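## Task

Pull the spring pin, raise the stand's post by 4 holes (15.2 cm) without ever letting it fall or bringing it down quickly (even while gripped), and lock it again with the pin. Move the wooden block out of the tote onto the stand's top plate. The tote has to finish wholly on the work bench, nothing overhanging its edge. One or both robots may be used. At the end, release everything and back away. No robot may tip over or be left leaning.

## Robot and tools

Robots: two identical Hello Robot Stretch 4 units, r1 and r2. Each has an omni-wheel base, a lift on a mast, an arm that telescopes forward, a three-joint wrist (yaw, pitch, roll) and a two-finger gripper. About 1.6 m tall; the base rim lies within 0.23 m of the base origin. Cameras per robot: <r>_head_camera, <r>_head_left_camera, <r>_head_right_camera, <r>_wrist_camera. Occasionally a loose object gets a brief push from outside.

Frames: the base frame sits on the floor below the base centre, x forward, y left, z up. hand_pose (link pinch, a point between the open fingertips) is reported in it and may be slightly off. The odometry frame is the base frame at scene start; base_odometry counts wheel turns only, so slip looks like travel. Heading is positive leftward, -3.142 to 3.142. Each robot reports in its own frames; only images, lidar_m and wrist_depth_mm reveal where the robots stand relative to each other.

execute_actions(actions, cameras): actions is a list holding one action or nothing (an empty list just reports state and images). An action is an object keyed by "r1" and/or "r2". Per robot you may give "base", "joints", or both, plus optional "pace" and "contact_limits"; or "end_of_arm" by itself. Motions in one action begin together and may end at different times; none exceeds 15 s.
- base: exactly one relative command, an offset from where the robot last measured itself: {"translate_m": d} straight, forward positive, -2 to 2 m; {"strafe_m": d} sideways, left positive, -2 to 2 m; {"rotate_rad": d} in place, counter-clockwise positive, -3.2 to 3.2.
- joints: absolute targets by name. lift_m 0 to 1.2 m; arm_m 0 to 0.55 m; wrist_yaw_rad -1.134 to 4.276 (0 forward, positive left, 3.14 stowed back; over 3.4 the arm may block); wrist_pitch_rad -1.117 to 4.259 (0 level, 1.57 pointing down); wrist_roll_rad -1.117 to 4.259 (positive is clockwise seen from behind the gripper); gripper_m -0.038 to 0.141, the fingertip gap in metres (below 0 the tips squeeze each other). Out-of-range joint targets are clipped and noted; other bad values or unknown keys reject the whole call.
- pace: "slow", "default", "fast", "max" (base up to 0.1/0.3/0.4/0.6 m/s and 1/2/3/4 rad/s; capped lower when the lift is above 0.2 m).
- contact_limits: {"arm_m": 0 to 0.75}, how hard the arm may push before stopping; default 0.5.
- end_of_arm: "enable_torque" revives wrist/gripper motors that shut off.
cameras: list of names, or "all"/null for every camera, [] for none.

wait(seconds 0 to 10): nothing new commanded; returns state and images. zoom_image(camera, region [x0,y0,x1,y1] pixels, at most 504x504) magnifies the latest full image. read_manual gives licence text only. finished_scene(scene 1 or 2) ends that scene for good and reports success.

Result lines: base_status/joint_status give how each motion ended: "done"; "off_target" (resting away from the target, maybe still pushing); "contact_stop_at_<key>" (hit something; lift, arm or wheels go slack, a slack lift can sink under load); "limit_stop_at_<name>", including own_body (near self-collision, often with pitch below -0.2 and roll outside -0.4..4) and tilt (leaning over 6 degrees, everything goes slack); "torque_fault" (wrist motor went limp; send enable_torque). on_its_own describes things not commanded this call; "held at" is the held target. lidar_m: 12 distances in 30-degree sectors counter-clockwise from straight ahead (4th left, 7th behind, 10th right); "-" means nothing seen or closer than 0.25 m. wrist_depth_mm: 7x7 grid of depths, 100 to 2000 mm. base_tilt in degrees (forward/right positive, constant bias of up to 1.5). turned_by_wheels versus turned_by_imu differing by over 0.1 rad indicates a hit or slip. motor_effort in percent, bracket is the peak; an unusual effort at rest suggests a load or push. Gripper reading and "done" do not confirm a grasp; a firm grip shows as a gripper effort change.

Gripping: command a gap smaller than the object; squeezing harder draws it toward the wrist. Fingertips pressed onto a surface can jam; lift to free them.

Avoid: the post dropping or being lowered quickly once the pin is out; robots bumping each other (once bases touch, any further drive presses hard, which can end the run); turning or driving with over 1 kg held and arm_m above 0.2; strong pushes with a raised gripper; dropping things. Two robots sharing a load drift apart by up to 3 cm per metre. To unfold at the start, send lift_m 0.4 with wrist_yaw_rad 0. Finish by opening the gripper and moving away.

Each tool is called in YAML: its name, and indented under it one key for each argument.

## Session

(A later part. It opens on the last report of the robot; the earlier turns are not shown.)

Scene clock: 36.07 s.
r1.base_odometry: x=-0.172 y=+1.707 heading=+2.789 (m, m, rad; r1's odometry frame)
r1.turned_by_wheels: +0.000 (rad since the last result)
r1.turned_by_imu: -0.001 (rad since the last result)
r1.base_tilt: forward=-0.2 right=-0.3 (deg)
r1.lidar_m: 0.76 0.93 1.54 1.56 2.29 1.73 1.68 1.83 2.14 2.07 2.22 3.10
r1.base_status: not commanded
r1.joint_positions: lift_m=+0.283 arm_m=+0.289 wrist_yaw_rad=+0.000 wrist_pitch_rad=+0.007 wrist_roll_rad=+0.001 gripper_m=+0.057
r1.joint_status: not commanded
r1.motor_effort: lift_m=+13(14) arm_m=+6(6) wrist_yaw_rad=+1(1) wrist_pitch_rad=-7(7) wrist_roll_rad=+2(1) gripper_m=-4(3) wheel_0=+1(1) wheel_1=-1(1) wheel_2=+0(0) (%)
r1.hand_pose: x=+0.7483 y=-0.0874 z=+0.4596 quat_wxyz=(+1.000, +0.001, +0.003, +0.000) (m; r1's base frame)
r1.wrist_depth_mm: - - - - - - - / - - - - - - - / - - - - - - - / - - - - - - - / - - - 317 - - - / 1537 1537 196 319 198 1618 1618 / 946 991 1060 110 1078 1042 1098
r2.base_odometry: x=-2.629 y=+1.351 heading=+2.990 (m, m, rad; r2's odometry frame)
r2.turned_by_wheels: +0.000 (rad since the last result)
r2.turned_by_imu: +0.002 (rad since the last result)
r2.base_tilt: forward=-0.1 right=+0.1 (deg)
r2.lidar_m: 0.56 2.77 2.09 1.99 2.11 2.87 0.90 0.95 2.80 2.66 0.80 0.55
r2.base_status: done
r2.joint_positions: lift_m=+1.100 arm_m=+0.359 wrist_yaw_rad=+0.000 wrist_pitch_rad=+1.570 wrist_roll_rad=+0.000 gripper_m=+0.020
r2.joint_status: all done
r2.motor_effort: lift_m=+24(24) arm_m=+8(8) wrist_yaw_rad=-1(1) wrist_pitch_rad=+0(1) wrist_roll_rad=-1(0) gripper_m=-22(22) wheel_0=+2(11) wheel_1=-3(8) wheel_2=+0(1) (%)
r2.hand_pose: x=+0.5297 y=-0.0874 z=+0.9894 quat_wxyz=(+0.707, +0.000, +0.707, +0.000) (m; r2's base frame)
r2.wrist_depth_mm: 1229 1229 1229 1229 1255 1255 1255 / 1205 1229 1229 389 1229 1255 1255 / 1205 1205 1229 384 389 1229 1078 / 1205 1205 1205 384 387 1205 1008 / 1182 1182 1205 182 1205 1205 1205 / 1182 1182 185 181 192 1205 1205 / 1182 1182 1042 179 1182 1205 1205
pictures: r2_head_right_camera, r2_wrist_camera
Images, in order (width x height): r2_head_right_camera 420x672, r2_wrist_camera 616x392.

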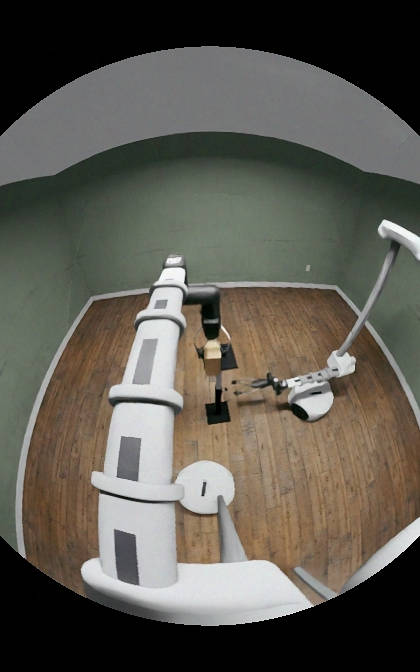

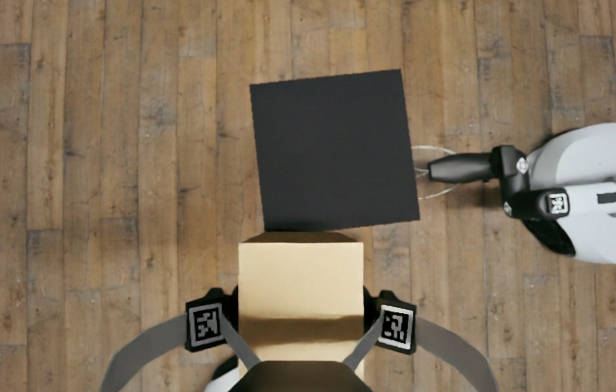

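execute_actions:
  actions:
    - {"r2":{"base":{"strafe_m":-0.033},"joints":{"arm_m":0.485}}}
  cameras: []

execute_actions:
  actions:
    - {"r2":{"joints":{"lift_m":1.028},"pace":"slow"}}
  cameras: ["r2_wrist_camera","r1_head_camera"]

execute_actions:
  actions:
    - {"r2":{"joints":{"gripper_m":0.09},"pace":"slow"}}
  cameras: []

execute_actions:
  actions:
    - {"r2":{"joints":{"lift_m":1.12}}}
  cameras: ["r2_wrist_camera"]

execute_actions:
  actions:
    - {"r2":{"joints":{"arm_m":0.0}}}
  cameras: []

execute_actions:
  actions:
    - {"r2":{"joints":{"lift_m":0.4,"wrist_pitch_rad":0},"pace":"fast"}}
  cameras: ["r2_wrist_camera"]

Scene clock: 37.97 s.
r1.base_odometry: x=-0.172 y=+1.707 heading=+2.789 (m, m, rad; r1's odometry frame)
r1.turned_by_wheels: +0.000 (rad since the last result)
r1.turned_by_imu: +0.000 (rad since the last result)
r1.base_tilt: forward=-0.3 right=-0.2 (deg)
r1.lidar_m: 0.76 0.90 1.56 1.59 2.26 1.73 1.68 1.82 2.11 2.08 2.16 3.10
r1.base_status: not commanded
r1.joint_positions: lift_m=+0.283 arm_m=+0.289 wrist_yaw_rad=+0.000 wrist_pitch_rad=+0.007 wrist_roll_rad=+0.001 gripper_m=+0.057
r1.joint_status: not commanded
r1.motor_effort: lift_m=+13(13) arm_m=+6(6) wrist_yaw_rad=+1(1) wrist_pitch_rad=-7(8) wrist_roll_rad=+1(1) gripper_m=-3(4) wheel_0=+1(0) wheel_1=-1(1) wheel_2=+0(0) (%)
r1.hand_pose: x=+0.7483 y=-0.0874 z=+0.4596 quat_wxyz=(+1.000, +0.001, +0.003, +0.000) (m; r1's base frame)
r1.wrist_depth_mm: - - - - - - - / - - - - - - - / - - - - - - - / - - - - - - - / - - - 317 - - - / 1537 1537 196 317 198 1618 1618 / 1060 1025 1060 110 1078 1025 1118
r2.base_odometry: x=-2.624 y=+1.384 heading=+2.990 (m, m, rad; r2's odometry frame)
r2.turned_by_wheels: +0.000 (rad since the last result)
r2.turned_by_imu: +0.000 (rad since the last result)
r2.base_tilt: forward=+0.0 right=+0.0 (deg)
r2.lidar_m: 0.53 2.78 2.15 2.04 2.12 2.91 0.91 0.93 2.74 2.64 0.79 0.59
r2.base_status: done
r2.joint_positions: lift_m=+1.100 arm_m=+0.484 wrist_yaw_rad=+0.000 wrist_pitch_rad=+1.570 wrist_roll_rad=+0.000 gripper_m=+0.020
r2.joint_status: all done
r2.motor_effort: lift_m=+24(24) arm_m=+8(10) wrist_yaw_rad=+0(1) wrist_pitch_rad=+0(1) wrist_roll_rad=+0(0) gripper_m=-20(21) wheel_0=+1(11) wheel_1=-2(11) wheel_2=+0(0) (%)
r2.hand_pose: x=+0.6547 y=-0.0874 z=+0.9894 quat_wxyz=(+0.707, +0.000, +0.707, +0.000) (m; r2's base frame)
r2.wrist_depth_mm: 1255 1229 1229 1229 1255 1255 1255 / 1229 1229 1255 1229 1229 1255 1255 / 1229 1205 1229 1229 1205 1229 1255 / 1182 1205 1205 384 1229 1229 1008 / 1205 1182 1182 182 768 741 1008 / 1205 1182 185 181 192 1205 1205 / 1182 1182 1182 180 1182 1182 1182
pictures: none
No camera images: the call's "cameras" was empty. Leave "cameras" out to get every camera's image.

Scene clock: 39.47 s.
r1.base_odometry: x=-0.172 y=+1.707 heading=+2.789 (m, m, rad; r1's odometry frame)
r1.turned_by_wheels: +0.000 (rad since the last result)
r1.turned_by_imu: +0.000 (rad since the last result)
r1.base_tilt: forward=-0.3 right=-0.2 (deg)
r1.lidar_m: 0.76 0.91 1.57 1.57 2.26 1.74 1.69 1.83 2.12 2.05 2.19 3.08
r1.base_status: not commanded
r1.joint_positions: lift_m=+0.283 arm_m=+0.289 wrist_yaw_rad=+0.000 wrist_pitch_rad=+0.007 wrist_roll_rad=+0.001 gripper_m=+0.057
r1.joint_status: not commanded
r1.motor_effort: lift_m=+13(13) arm_m=+6(6) wrist_yaw_rad=+0(0) wrist_pitch_rad=-8(8) wrist_roll_rad=+1(1) gripper_m=-3(2) wheel_0=+1(1) wheel_1=-1(1) wheel_2=+0(0) (%)
r1.hand_pose: x=+0.7483 y=-0.0874 z=+0.4596 quat_wxyz=(+1.000, +0.001, +0.003, +0.000) (m; r1's base frame)
r1.wrist_depth_mm: - - - - - - - / - - - - - - - / - - - - - - - / - - - - - - - / - - - 319 - - - / 1537 1499 196 320 198 1618 1618 / 1060 1025 1060 110 1078 1025 1098
r2.base_odometry: x=-2.624 y=+1.384 heading=+2.990 (m, m, rad; r2's odometry frame)
r2.turned_by_wheels: +0.000 (rad since the last result)
r2.turned_by_imu: +0.000 (rad since the last result)
r2.base_tilt: forward=+0.0 right=+0.1 (deg)
r2.lidar_m: 0.54 2.78 2.16 2.01 2.17 2.93 0.90 0.91 2.76 2.64 0.81 0.57
r2.base_status: not commanded
r2.joint_positions: lift_m=+1.028 arm_m=+0.484 wrist_yaw_rad=+0.000 wrist_pitch_rad=+1.570 wrist_roll_rad=+0.000 gripper_m=+0.020
r2.joint_status: all done
r2.motor_effort: lift_m=+15(23) arm_m=+8(9) wrist_yaw_rad=-1(1) wrist_pitch_rad=-1(1) wrist_roll_rad=+0(1) gripper_m=-20(20) wheel_0=+1(1) wheel_1=-2(2) wheel_2=+0(0) (%)
r2.hand_pose: x=+0.6547 y=-0.0874 z=+0.9180 quat_wxyz=(+0.707, +0.000, +0.707, +0.000) (m; r2's base frame)
r2.wrist_depth_mm: 1160 1138 1160 1160 1160 1182 1182 / 1138 1160 1138 1160 1182 1182 1182 / 1138 1138 1160 1138 1160 1160 1160 / 1118 1138 1160 312 1160 1138 960 / 1118 1138 307 181 310 676 931 / 1098 1118 185 180 192 1118 1138 / 1098 1098 304 179 306 1118 1138
pictures: r1_head_camera, r2_wrist_camera
Images, in order (width x height): r1_head_camera 420x560, r2_wrist_camera 616x392.

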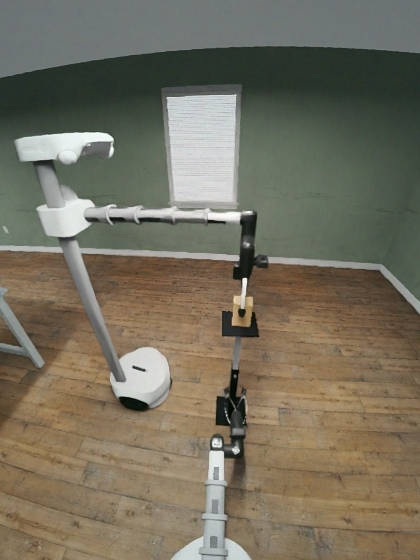

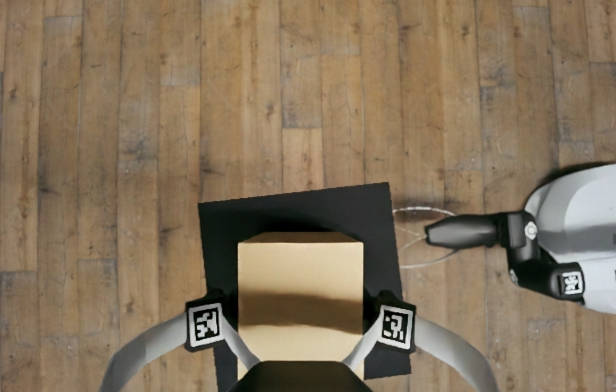

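Scene clock: 42.23 s.
r1.base_odometry: x=-0.172 y=+1.707 heading=+2.789 (m, m, rad; r1's odometry frame)
r1.turned_by_wheels: +0.000 (rad since the last result)
r1.turned_by_imu: -0.001 (rad since the last result)
r1.base_tilt: forward=-0.2 right=-0.2 (deg)
r1.lidar_m: 0.75 0.89 1.55 1.59 2.27 1.74 1.69 1.82 2.13 2.06 2.20 3.08
r1.base_status: not commanded
r1.joint_positions: lift_m=+0.283 arm_m=+0.289 wrist_yaw_rad=+0.000 wrist_pitch_rad=+0.007 wrist_roll_rad=+0.001 gripper_m=+0.057
r1.joint_status: not commanded
r1.motor_effort: lift_m=+13(13) arm_m=+6(6) wrist_yaw_rad=+1(0) wrist_pitch_rad=-7(7) wrist_roll_rad=+0(1) gripper_m=-1(4) wheel_0=+1(1) wheel_1=-1(1) wheel_2=+0(0) (%)
r1.hand_pose: x=+0.7483 y=-0.0874 z=+0.4596 quat_wxyz=(+1.000, +0.001, +0.003, +0.000) (m; r1's base frame)
r1.wrist_depth_mm: - - - - - - - / - - - - - - - / - - - - - - - / - - - - - - - / - - - 317 - - - / 1499 1537 196 319 198 1576 1661 / 1060 1008 1060 110 1098 1025 1118
r2.base_odometry: x=-2.624 y=+1.384 heading=+2.990 (m, m, rad; r2's odometry frame)
r2.turned_by_wheels: +0.000 (rad since the last result)
r2.turned_by_imu: +0.000 (rad since the last result)
r2.base_tilt: forward=+0.0 right=+0.0 (deg)
r2.lidar_m: 0.54 2.79 2.14 2.03 2.15 2.88 0.89 0.93 2.77 2.65 0.80 0.60
r2.base_status: not commanded
r2.joint_positions: lift_m=+1.028 arm_m=+0.484 wrist_yaw_rad=+0.000 wrist_pitch_rad=+1.570 wrist_roll_rad=+0.000 gripper_m=+0.090
r2.joint_status: all done
r2.motor_effort: lift_m=+16(16) arm_m=+8(9) wrist_yaw_rad=-1(1) wrist_pitch_rad=-2(2) wrist_roll_rad=+1(1) gripper_m=-2(22) wheel_0=+1(1) wheel_1=-2(2) wheel_2=+0(0) (%)
r2.hand_pose: x=+0.6546 y=-0.0874 z=+0.9180 quat_wxyz=(+0.707, +0.000, +0.707, +0.000) (m; r2's base frame)
r2.wrist_depth_mm: 1138 1160 1160 1160 1205 1160 1182 / 1138 1160 1182 1182 1182 1182 1160 / 1118 1138 1138 1160 1160 1160 1182 / 1118 1118 1138 314 1138 1138 960 / 1118 1118 309 191 312 683 946 / 1098 1118 192 190 201 1138 1138 / 1118 1098 304 148 306 1118 1118
pictures: none
No camera images: the call's "cameras" was empty. Leave "cameras" out to get every camera's image.

Scene clock: 43.63 s.
r1.base_odometry: x=-0.172 y=+1.707 heading=+2.789 (m, m, rad; r1's odometry frame)
r1.turned_by_wheels: +0.000 (rad since the last result)
r1.turned_by_imu: +0.000 (rad since the last result)
r1.base_tilt: forward=-0.2 right=-0.2 (deg)
r1.lidar_m: 0.74 0.92 1.54 1.59 2.28 1.74 1.69 1.79 2.12 2.07 2.16 3.10
r1.base_status: not commanded
r1.joint_positions: lift_m=+0.283 arm_m=+0.289 wrist_yaw_rad=+0.000 wrist_pitch_rad=+0.007 wrist_roll_rad=+0.001 gripper_m=+0.057
r1.joint_status: not commanded
r1.motor_effort: lift_m=+13(13) arm_m=+6(6) wrist_yaw_rad=+1(1) wrist_pitch_rad=-8(8) wrist_roll_rad=+1(0) gripper_m=-2(3) wheel_0=+0(1) wheel_1=-1(1) wheel_2=+0(0) (%)
r1.hand_pose: x=+0.7483 y=-0.0874 z=+0.4596 quat_wxyz=(+1.000, +0.001, +0.003, +0.000) (m; r1's base frame)
r1.wrist_depth_mm: - - - - - - - / - - - - - - - / - - - - - - - / - - - - - - - / - - - 319 - - - / 1537 1537 197 319 199 1618 1618 / 1060 1008 1078 110 1078 1025 1118
r2.base_odometry: x=-2.624 y=+1.384 heading=+2.990 (m, m, rad; r2's odometry frame)
r2.turned_by_wheels: +0.000 (rad since the last result)
r2.turned_by_imu: +0.000 (rad since the last result)
r2.base_tilt: forward=+0.1 right=+0.0 (deg)
r2.lidar_m: 0.52 2.78 2.15 2.04 2.14 2.92 0.89 0.95 2.76 2.63 0.81 0.55
r2.base_status: not commanded
r2.joint_positions: lift_m=+1.120 arm_m=+0.484 wrist_yaw_rad=+0.000 wrist_pitch_rad=+1.570 wrist_roll_rad=+0.000 gripper_m=+0.090
r2.joint_status: all done
r2.motor_effort: lift_m=+24(24) arm_m=+8(8) wrist_yaw_rad=-1(1) wrist_pitch_rad=-2(0) wrist_roll_rad=+0(1) gripper_m=-3(1) wheel_0=+1(1) wheel_1=-2(2) wheel_2=+0(0) (%)
r2.hand_pose: x=+0.6546 y=-0.0874 z=+1.0093 quat_wxyz=(+0.707, +0.000, +0.707, +0.000) (m; r2's base frame)
r2.wrist_depth_mm: 1255 1229 1255 1281 1281 1281 1281 / 1255 1255 1255 1255 1255 1255 1281 / 1229 1229 1229 1255 1281 1255 1255 / 1229 1229 1229 1229 1229 1229 1025 / 1229 1205 1205 281 1229 759 1025 / 1205 1205 215 281 216 1205 1229 / 1205 1205 1205 148 1229 1205 1205
pictures: r2_wrist_camera
Images, in order (width x height): r2_wrist_camera 616x392.

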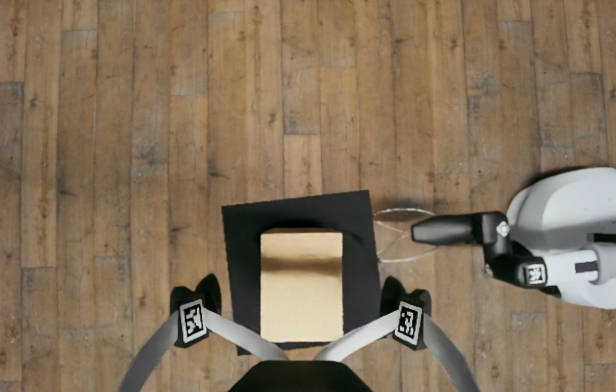

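Scene clock: 46.13 s.
r1.base_odometry: x=-0.172 y=+1.707 heading=+2.789 (m, m, rad; r1's odometry frame)
r1.turned_by_wheels: +0.000 (rad since the last result)
r1.turned_by_imu: -0.001 (rad since the last result)
r1.base_tilt: forward=-0.2 right=-0.2 (deg)
r1.lidar_m: 0.72 0.87 1.56 1.58 2.26 1.73 1.68 1.84 2.13 2.05 2.18 3.07
r1.base_status: not commanded
r1.joint_positions: lift_m=+0.283 arm_m=+0.289 wrist_yaw_rad=+0.000 wrist_pitch_rad=+0.007 wrist_roll_rad=+0.001 gripper_m=+0.057
r1.joint_status: not commanded
r1.motor_effort: lift_m=+13(13) arm_m=+6(6) wrist_yaw_rad=+1(1) wrist_pitch_rad=-7(8) wrist_roll_rad=+1(1) gripper_m=-3(4) wheel_0=+1(1) wheel_1=-1(1) wheel_2=+0(0) (%)
r1.hand_pose: x=+0.7483 y=-0.0874 z=+0.4596 quat_wxyz=(+1.000, +0.001, +0.003, +0.000) (m; r1's base frame)
r1.wrist_depth_mm: - - - - - - - / - - - - - - - / - - - - - - - / - - - - - - - / - - - 317 - - - / 1537 1576 196 317 198 1618 1618 / 1060 991 1060 110 1118 1025 1118
r2.base_odometry: x=-2.624 y=+1.384 heading=+2.990 (m, m, rad; r2's odometry frame)
r2.turned_by_wheels: +0.000 (rad since the last result)
r2.turned_by_imu: +0.000 (rad since the last result)
r2.base_tilt: forward=+0.1 right=+0.0 (deg)
r2.lidar_m: 0.55 2.76 2.13 2.04 2.16 2.95 0.91 0.95 2.77 2.64 0.82 0.59
r2.base_status: not commanded
r2.joint_positions: lift_m=+1.120 arm_m=+0.003 wrist_yaw_rad=+0.000 wrist_pitch_rad=+1.570 wrist_roll_rad=+0.000 gripper_m=+0.090
r2.joint_status: all done
joint sent to its limit — the command would take r2.arm_m past its lower limit, so that joint was sent only as far as its limit.
r2.motor_effort: lift_m=+24(24) arm_m=-8(7) wrist_yaw_rad=-1(1) wrist_pitch_rad=-2(1) wrist_roll_rad=+1(1) gripper_m=-3(3) wheel_0=+1(0) wheel_1=-2(2) wheel_2=+0(0) (%)
r2.hand_pose: x=+0.1738 y=-0.0874 z=+1.0093 quat_wxyz=(+0.707, +0.000, +0.707, +0.000) (m; r2's base frame)
r2.wrist_depth_mm: 1255 1255 1255 1281 1281 778 1060 / 1255 1255 1229 1255 1281 1255 1042 / 1229 1229 1255 1255 1255 1255 1138 / 1229 1229 1229 1229 1255 1229 1229 / 1205 1205 1042 1008 1205 1229 1255 / 1205 1205 215 1008 216 1229 1229 / 1205 1205 1160 148 1205 1205 1229
pictures: none
No camera images: the call's "cameras" was empty. Leave "cameras" out to get every camera's image.

Scene clock: 49.03 s.
r1.base_odometry: x=-0.172 y=+1.707 heading=+2.789 (m, m, rad; r1's odometry frame)
r1.turned_by_wheels: +0.000 (rad since the last result)
r1.turned_by_imu: -0.001 (rad since the last result)
r1.base_tilt: forward=-0.2 right=-0.2 (deg)
r1.lidar_m: 0.77 0.89 1.57 1.56 2.27 1.75 1.69 1.80 2.12 2.06 2.19 3.09
r1.base_status: not commanded
r1.joint_positions: lift_m=+0.283 arm_m=+0.289 wrist_yaw_rad=+0.000 wrist_pitch_rad=+0.007 wrist_roll_rad=+0.001 gripper_m=+0.057
r1.joint_status: not commanded
r1.motor_effort: lift_m=+13(13) arm_m=+6(6) wrist_yaw_rad=+1(1) wrist_pitch_rad=-7(8) wrist_roll_rad=+0(0) gripper_m=-5(4) wheel_0=+1(1) wheel_1=-1(1) wheel_2=+0(1) (%)
r1.hand_pose: x=+0.7483 y=-0.0874 z=+0.4596 quat_wxyz=(+1.000, +0.001, +0.003, +0.000) (m; r1's base frame)
r1.wrist_depth_mm: - - - - - - - / - - - - - - - / - - - - - - - / - - - - - - - / - - - 317 - - - / 1499 1576 196 320 198 1576 1661 / 1042 1008 1078 110 1060 1042 1118
r2.base_odometry: x=-2.624 y=+1.384 heading=+2.990 (m, m, rad; r2's odometry frame)
r2.turned_by_wheels: +0.000 (rad since the last result)
r2.turned_by_imu: +0.000 (rad since the last result)
r2.base_tilt: forward=+0.0 right=+0.0 (deg)
r2.lidar_m: 0.54 2.76 2.17 2.04 2.15 2.94 0.89 0.93 2.75 2.64 0.80 0.61
r2.base_status: not commanded
r2.joint_positions: lift_m=+0.400 arm_m=+0.003 wrist_yaw_rad=+0.000 wrist_pitch_rad=+0.003 wrist_roll_rad=+0.000 gripper_m=+0.090
r2.joint_status: all done
r2.motor_effort: lift_m=+16(22) arm_m=-8(8) wrist_yaw_rad=-1(0) wrist_pitch_rad=-8(15) wrist_roll_rad=+0(1) gripper_m=-3(3) wheel_0=+1(0) wheel_1=-2(2) wheel_2=+0(0) (%)
r2.hand_pose: x=+0.4622 y=-0.0874 z=+0.5777 quat_wxyz=(+1.000, +0.000, +0.001, +0.000) (m; r2's base frame)
r2.wrist_depth_mm: - - - 389 - - - / - - - - - - - / - - - - - - - / - - - - - - - / - - - - - - - / - - 215 - 216 - 1229 / 1576 1430 1464 152 455 387 418
pictures: r2_wrist_camera
Images, in order (width x height): r2_wrist_camera 616x392.

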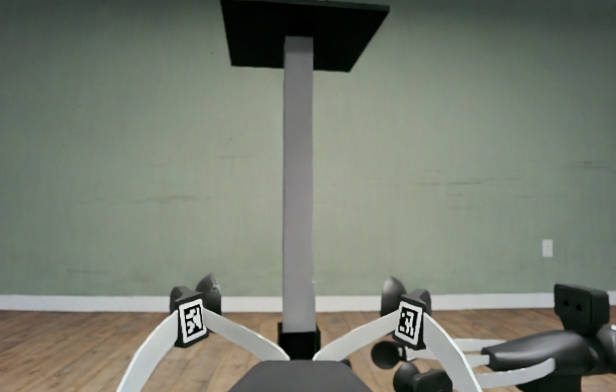

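Lower further to view the knob while r1 advances.

execute_actions:
  actions:
    - {"r1":{"joints":{"arm_m":0.34,"gripper_m":0.045}},"r2":{"joints":{"lift_m":0.25}}}
  cameras: ["r2_wrist_camera","r1_wrist_camera"]

Scene clock: 50.83 s.
r1.base_odometry: x=-0.172 y=+1.707 heading=+2.789 (m, m, rad; r1's odometry frame)
r1.turned_by_wheels: +0.000 (rad since the last result)
r1.turned_by_imu: +0.000 (rad since the last result)
r1.base_tilt: forward=-0.2 right=-0.1 (deg)
r1.lidar_m: 0.77 0.88 1.56 1.57 2.27 1.74 1.69 1.81 2.11 2.07 2.18 3.05
r1.base_status: not commanded
r1.joint_positions: lift_m=+0.283 arm_m=+0.339 wrist_yaw_rad=+0.000 wrist_pitch_rad=+0.007 wrist_roll_rad=+0.001 gripper_m=+0.045
r1.joint_status: all done
r1.motor_effort: lift_m=+13(13) arm_m=+6(7) wrist_yaw_rad=+1(1) wrist_pitch_rad=-7(8) wrist_roll_rad=+1(1) gripper_m=-4(6) wheel_0=+0(1) wheel_1=-1(1) wheel_2=+0(0) (%)
r1.hand_pose: x=+0.7983 y=-0.0874 z=+0.4596 quat_wxyz=(+1.000, +0.001, +0.003, +0.000) (m; r1's base frame)
r1.wrist_depth_mm: - - - - - - - / - - - - - - - / - - - - - - - / - - - 274 - - - / - - - 268 - - - / 349 1430 195 270 193 1618 1661 / 1042 1008 1078 110 1098 1025 1118
r2.base_odometry: x=-2.624 y=+1.384 heading=+2.990 (m, m, rad; r2's odometry frame)
r2.turned_by_wheels: +0.000 (rad since the last result)
r2.turned_by_imu: +0.000 (rad since the last result)
r2.base_tilt: forward=+0.0 right=+0.0 (deg)
r2.lidar_m: 0.54 2.77 2.14 2.03 2.15 2.89 0.88 0.92 2.76 2.63 0.79 0.57
r2.base_status: not commanded
r2.joint_positions: lift_m=+0.250 arm_m=+0.003 wrist_yaw_rad=+0.000 wrist_pitch_rad=+0.003 wrist_roll_rad=+0.000 gripper_m=+0.090
r2.joint_status: all done
r2.motor_effort: lift_m=+15(14) arm_m=-8(8) wrist_yaw_rad=-1(1) wrist_pitch_rad=-8(10) wrist_roll_rad=+0(1) gripper_m=-2(3) wheel_0=+1(1) wheel_1=-2(2) wheel_2=+0(0) (%)
r2.hand_pose: x=+0.4622 y=-0.0874 z=+0.4278 quat_wxyz=(+1.000, +0.000, +0.001, +0.000) (m; r2's base frame)
r2.wrist_depth_mm: - - - - - - - / - - - - - - - / - - - - - - - / - - - 449 - - 452 / - - - 394 - 421 436 / 1863 1921 215 394 216 1921 1863 / 1205 1098 1078 152 1098 1098 1255
pictures: r1_wrist_camera, r2_wrist_camera
Images, in order (width x height): r1_wrist_camera 616x392, r2_wrist_camera 616x392.

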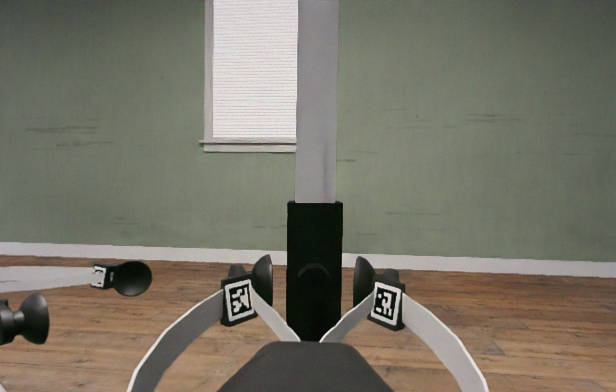

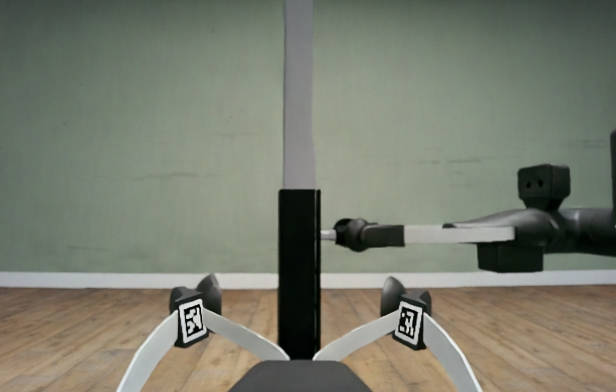

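execute_actions:
  actions:
    - {"r2":{"joints":{"lift_m":0.61,"gripper_m":0.06},"pace":"fast"}}
  cameras: []

execute_actions:
  actions:
    - {"r2":{"joints":{"arm_m":0.19}}}
  cameras: ["r2_wrist_camera","r1_head_camera"]

execute_actions:
  actions:
    - {"r2":{"joints":{"lift_m":0.63},"pace":"slow"}}
  cameras: ["r2_wrist_camera"]

Scene clock: 53.10 s.
r1.base_odometry: x=-0.172 y=+1.707 heading=+2.789 (m, m, rad; r1's odometry frame)
r1.turned_by_wheels: +0.000 (rad since the last result)
r1.turned_by_imu: +0.000 (rad since the last result)
r1.base_tilt: forward=-0.2 right=-0.3 (deg)
r1.lidar_m: 0.76 0.87 1.53 1.59 2.25 1.74 1.69 1.80 2.13 2.06 2.20 3.08
r1.base_status: not commanded
r1.joint_positions: lift_m=+0.283 arm_m=+0.339 wrist_yaw_rad=+0.000 wrist_pitch_rad=+0.007 wrist_roll_rad=+0.001 gripper_m=+0.045
r1.joint_status: not commanded
r1.motor_effort: lift_m=+13(14) arm_m=+6(6) wrist_yaw_rad=+1(1) wrist_pitch_rad=-7(8) wrist_roll_rad=+2(1) gripper_m=-5(4) wheel_0=+1(1) wheel_1=-1(1) wheel_2=+0(0) (%)
r1.hand_pose: x=+0.7983 y=-0.0874 z=+0.4596 quat_wxyz=(+1.000, +0.001, +0.003, +0.000) (m; r1's base frame)
r1.wrist_depth_mm: - - - - - - - / - - - - - - - / - - - - - - - / - - - 274 - - - / - - - 268 - - - / 1499 1537 195 268 193 1576 1618 / 1060 991 1060 110 1098 1025 1118
r2.base_odometry: x=-2.624 y=+1.384 heading=+2.990 (m, m, rad; r2's odometry frame)
r2.turned_by_wheels: +0.000 (rad since the last result)
r2.turned_by_imu: +0.000 (rad since the last result)
r2.base_tilt: forward=+0.0 right=+0.0 (deg)
r2.lidar_m: 0.54 2.79 2.15 2.03 2.16 2.95 0.90 0.92 2.74 2.64 0.82 0.58
r2.base_status: not commanded
r2.joint_positions: lift_m=+0.610 arm_m=+0.003 wrist_yaw_rad=+0.000 wrist_pitch_rad=+0.003 wrist_roll_rad=+0.000 gripper_m=+0.060
r2.joint_status: all done
r2.motor_effort: lift_m=+23(26) arm_m=-8(8) wrist_yaw_rad=-1(1) wrist_pitch_rad=-8(8) wrist_roll_rad=+1(0) gripper_m=-2(5) wheel_0=+1(1) wheel_1=-2(2) wheel_2=+0(0) (%)
r2.hand_pose: x=+0.4622 y=-0.0874 z=+0.7871 quat_wxyz=(+1.000, +0.000, +0.001, +0.000) (m; r2's base frame)
r2.wrist_depth_mm: - - - - - - - / - - - - - - - / - - - 387 - - - / - - - 387 - - - / - - - 421 - - - / - - 213 - 215 - - / - 1921 1921 148 1921 - -
pictures: none
No camera images: the call's "cameras" was empty. Leave "cameras" out to get every camera's image.

Scene clock: 54.77 s.
r1.base_odometry: x=-0.172 y=+1.707 heading=+2.789 (m, m, rad; r1's odometry frame)
r1.turned_by_wheels: +0.000 (rad since the last result)
r1.turned_by_imu: +0.000 (rad since the last result)
r1.base_tilt: forward=-0.2 right=-0.3 (deg)
r1.lidar_m: 0.77 0.91 1.56 1.60 2.28 1.72 1.69 1.81 2.13 2.07 2.18 3.10
r1.base_status: not commanded
r1.joint_positions: lift_m=+0.283 arm_m=+0.339 wrist_yaw_rad=+0.000 wrist_pitch_rad=+0.007 wrist_roll_rad=+0.001 gripper_m=+0.045
r1.joint_status: not commanded
r1.motor_effort: lift_m=+13(13) arm_m=+6(6) wrist_yaw_rad=+1(1) wrist_pitch_rad=-8(7) wrist_roll_rad=+1(1) gripper_m=-5(5) wheel_0=+1(1) wheel_1=-1(1) wheel_2=+0(0) (%)
r1.hand_pose: x=+0.7983 y=-0.0874 z=+0.4596 quat_wxyz=(+1.000, +0.001, +0.003, +0.000) (m; r1's base frame)
r1.wrist_depth_mm: - - - - - - - / - - - - - - - / - - - - - - - / - - - 274 - - - / - - - 268 - - - / 1537 1537 195 267 193 1618 1661 / 1060 1008 1060 110 1078 1025 1118
r2.base_odometry: x=-2.624 y=+1.384 heading=+2.990 (m, m, rad; r2's odometry frame)
r2.turned_by_wheels: +0.000 (rad since the last result)
r2.turned_by_imu: +0.000 (rad since the last result)
r2.base_tilt: forward=+0.1 right=+0.0 (deg)
r2.lidar_m: 0.59 2.75 2.16 2.04 2.12 2.93 0.88 0.93 2.73 2.63 0.83 0.60
r2.base_status: not commanded
r2.joint_positions: lift_m=+0.610 arm_m=+0.189 wrist_yaw_rad=+0.000 wrist_pitch_rad=+0.002 wrist_roll_rad=+0.000 gripper_m=+0.060
r2.joint_status: all done
r2.motor_effort: lift_m=+23(24) arm_m=+8(8) wrist_yaw_rad=-1(0) wrist_pitch_rad=-8(8) wrist_roll_rad=+0(0) gripper_m=-4(5) wheel_0=+1(0) wheel_1=-2(2) wheel_2=+0(0) (%)
r2.hand_pose: x=+0.6479 y=-0.0874 z=+0.7872 quat_wxyz=(+1.000, +0.000, +0.001, +0.000) (m; r2's base frame)
r2.wrist_depth_mm: - - - 202 - - - / - - - 201 - - - / - - - 199 - - - / - - - 198 - - - / - - - 213 - - - / - - 213 213 216 - - / - 1921 1921 148 1921 - -
pictures: r1_head_camera, r2_wrist_camera
Images, in order (width x height): r1_head_camera 420x560, r2_wrist_camera 616x392.

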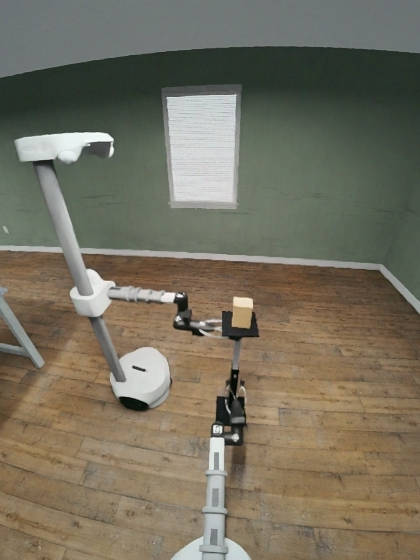

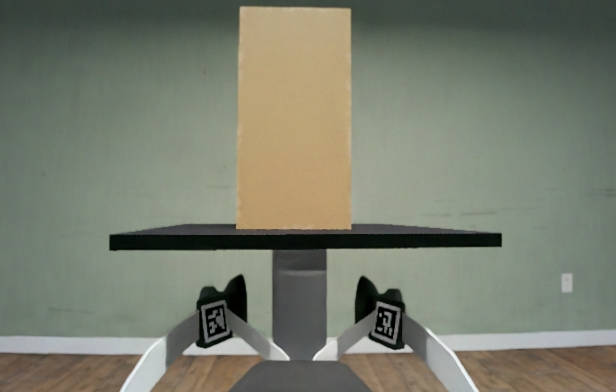

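Scene clock: 55.70 s.
r1.base_odometry: x=-0.172 y=+1.707 heading=+2.789 (m, m, rad; r1's odometry frame)
r1.turned_by_wheels: +0.000 (rad since the last result)
r1.turned_by_imu: +0.000 (rad since the last result)
r1.base_tilt: forward=-0.2 right=-0.2 (deg)
r1.lidar_m: 0.77 0.90 1.56 1.59 2.28 1.71 1.70 1.83 2.12 2.06 2.21 3.10
r1.base_status: not commanded
r1.joint_positions: lift_m=+0.283 arm_m=+0.339 wrist_yaw_rad=+0.000 wrist_pitch_rad=+0.007 wrist_roll_rad=+0.001 gripper_m=+0.045
r1.joint_status: not commanded
r1.motor_effort: lift_m=+13(13) arm_m=+6(6) wrist_yaw_rad=+1(1) wrist_pitch_rad=-7(7) wrist_roll_rad=+1(0) gripper_m=-4(5) wheel_0=+1(1) wheel_1=-1(1) wheel_2=+0(0) (%)
r1.hand_pose: x=+0.7983 y=-0.0874 z=+0.4596 quat_wxyz=(+1.000, +0.001, +0.003, +0.000) (m; r1's base frame)
r1.wrist_depth_mm: - - - - - - - / - - - - - - - / - - - - - - - / - - - 274 - - - / - - - 267 - - - / 1537 1499 196 270 193 1576 1618 / 1060 976 1060 110 1098 1042 1118
r2.base_odometry: x=-2.624 y=+1.384 heading=+2.990 (m, m, rad; r2's odometry frame)
r2.turned_by_wheels: +0.000 (rad since the last result)
r2.turned_by_imu: +0.000 (rad since the last result)
r2.base_tilt: forward=+0.0 right=+0.0 (deg)
r2.lidar_m: 0.59 2.77 2.16 2.04 2.14 2.91 0.86 0.90 2.75 2.64 0.81 0.63
r2.base_status: not commanded
r2.joint_positions: lift_m=+0.630 arm_m=+0.189 wrist_yaw_rad=+0.000 wrist_pitch_rad=+0.002 wrist_roll_rad=+0.000 gripper_m=+0.060
r2.joint_status: all done
r2.motor_effort: lift_m=+24(25) arm_m=+8(9) wrist_yaw_rad=-1(1) wrist_pitch_rad=-7(8) wrist_roll_rad=+0(0) gripper_m=-3(4) wheel_0=+1(1) wheel_1=-2(2) wheel_2=+0(0) (%)
r2.hand_pose: x=+0.6479 y=-0.0874 z=+0.8071 quat_wxyz=(+1.000, +0.000, +0.001, +0.000) (m; r2's base frame)
r2.wrist_depth_mm: - - - - - - - / - - - 200 - - - / - - - 199 - - - / - - - 198 - - - / - - 212 196 278 - - / - - 178 212 187 - - / - 1983 1983 148 - - -
pictures: r2_wrist_camera
Images, in order (width x height): r2_wrist_camera 616x392.

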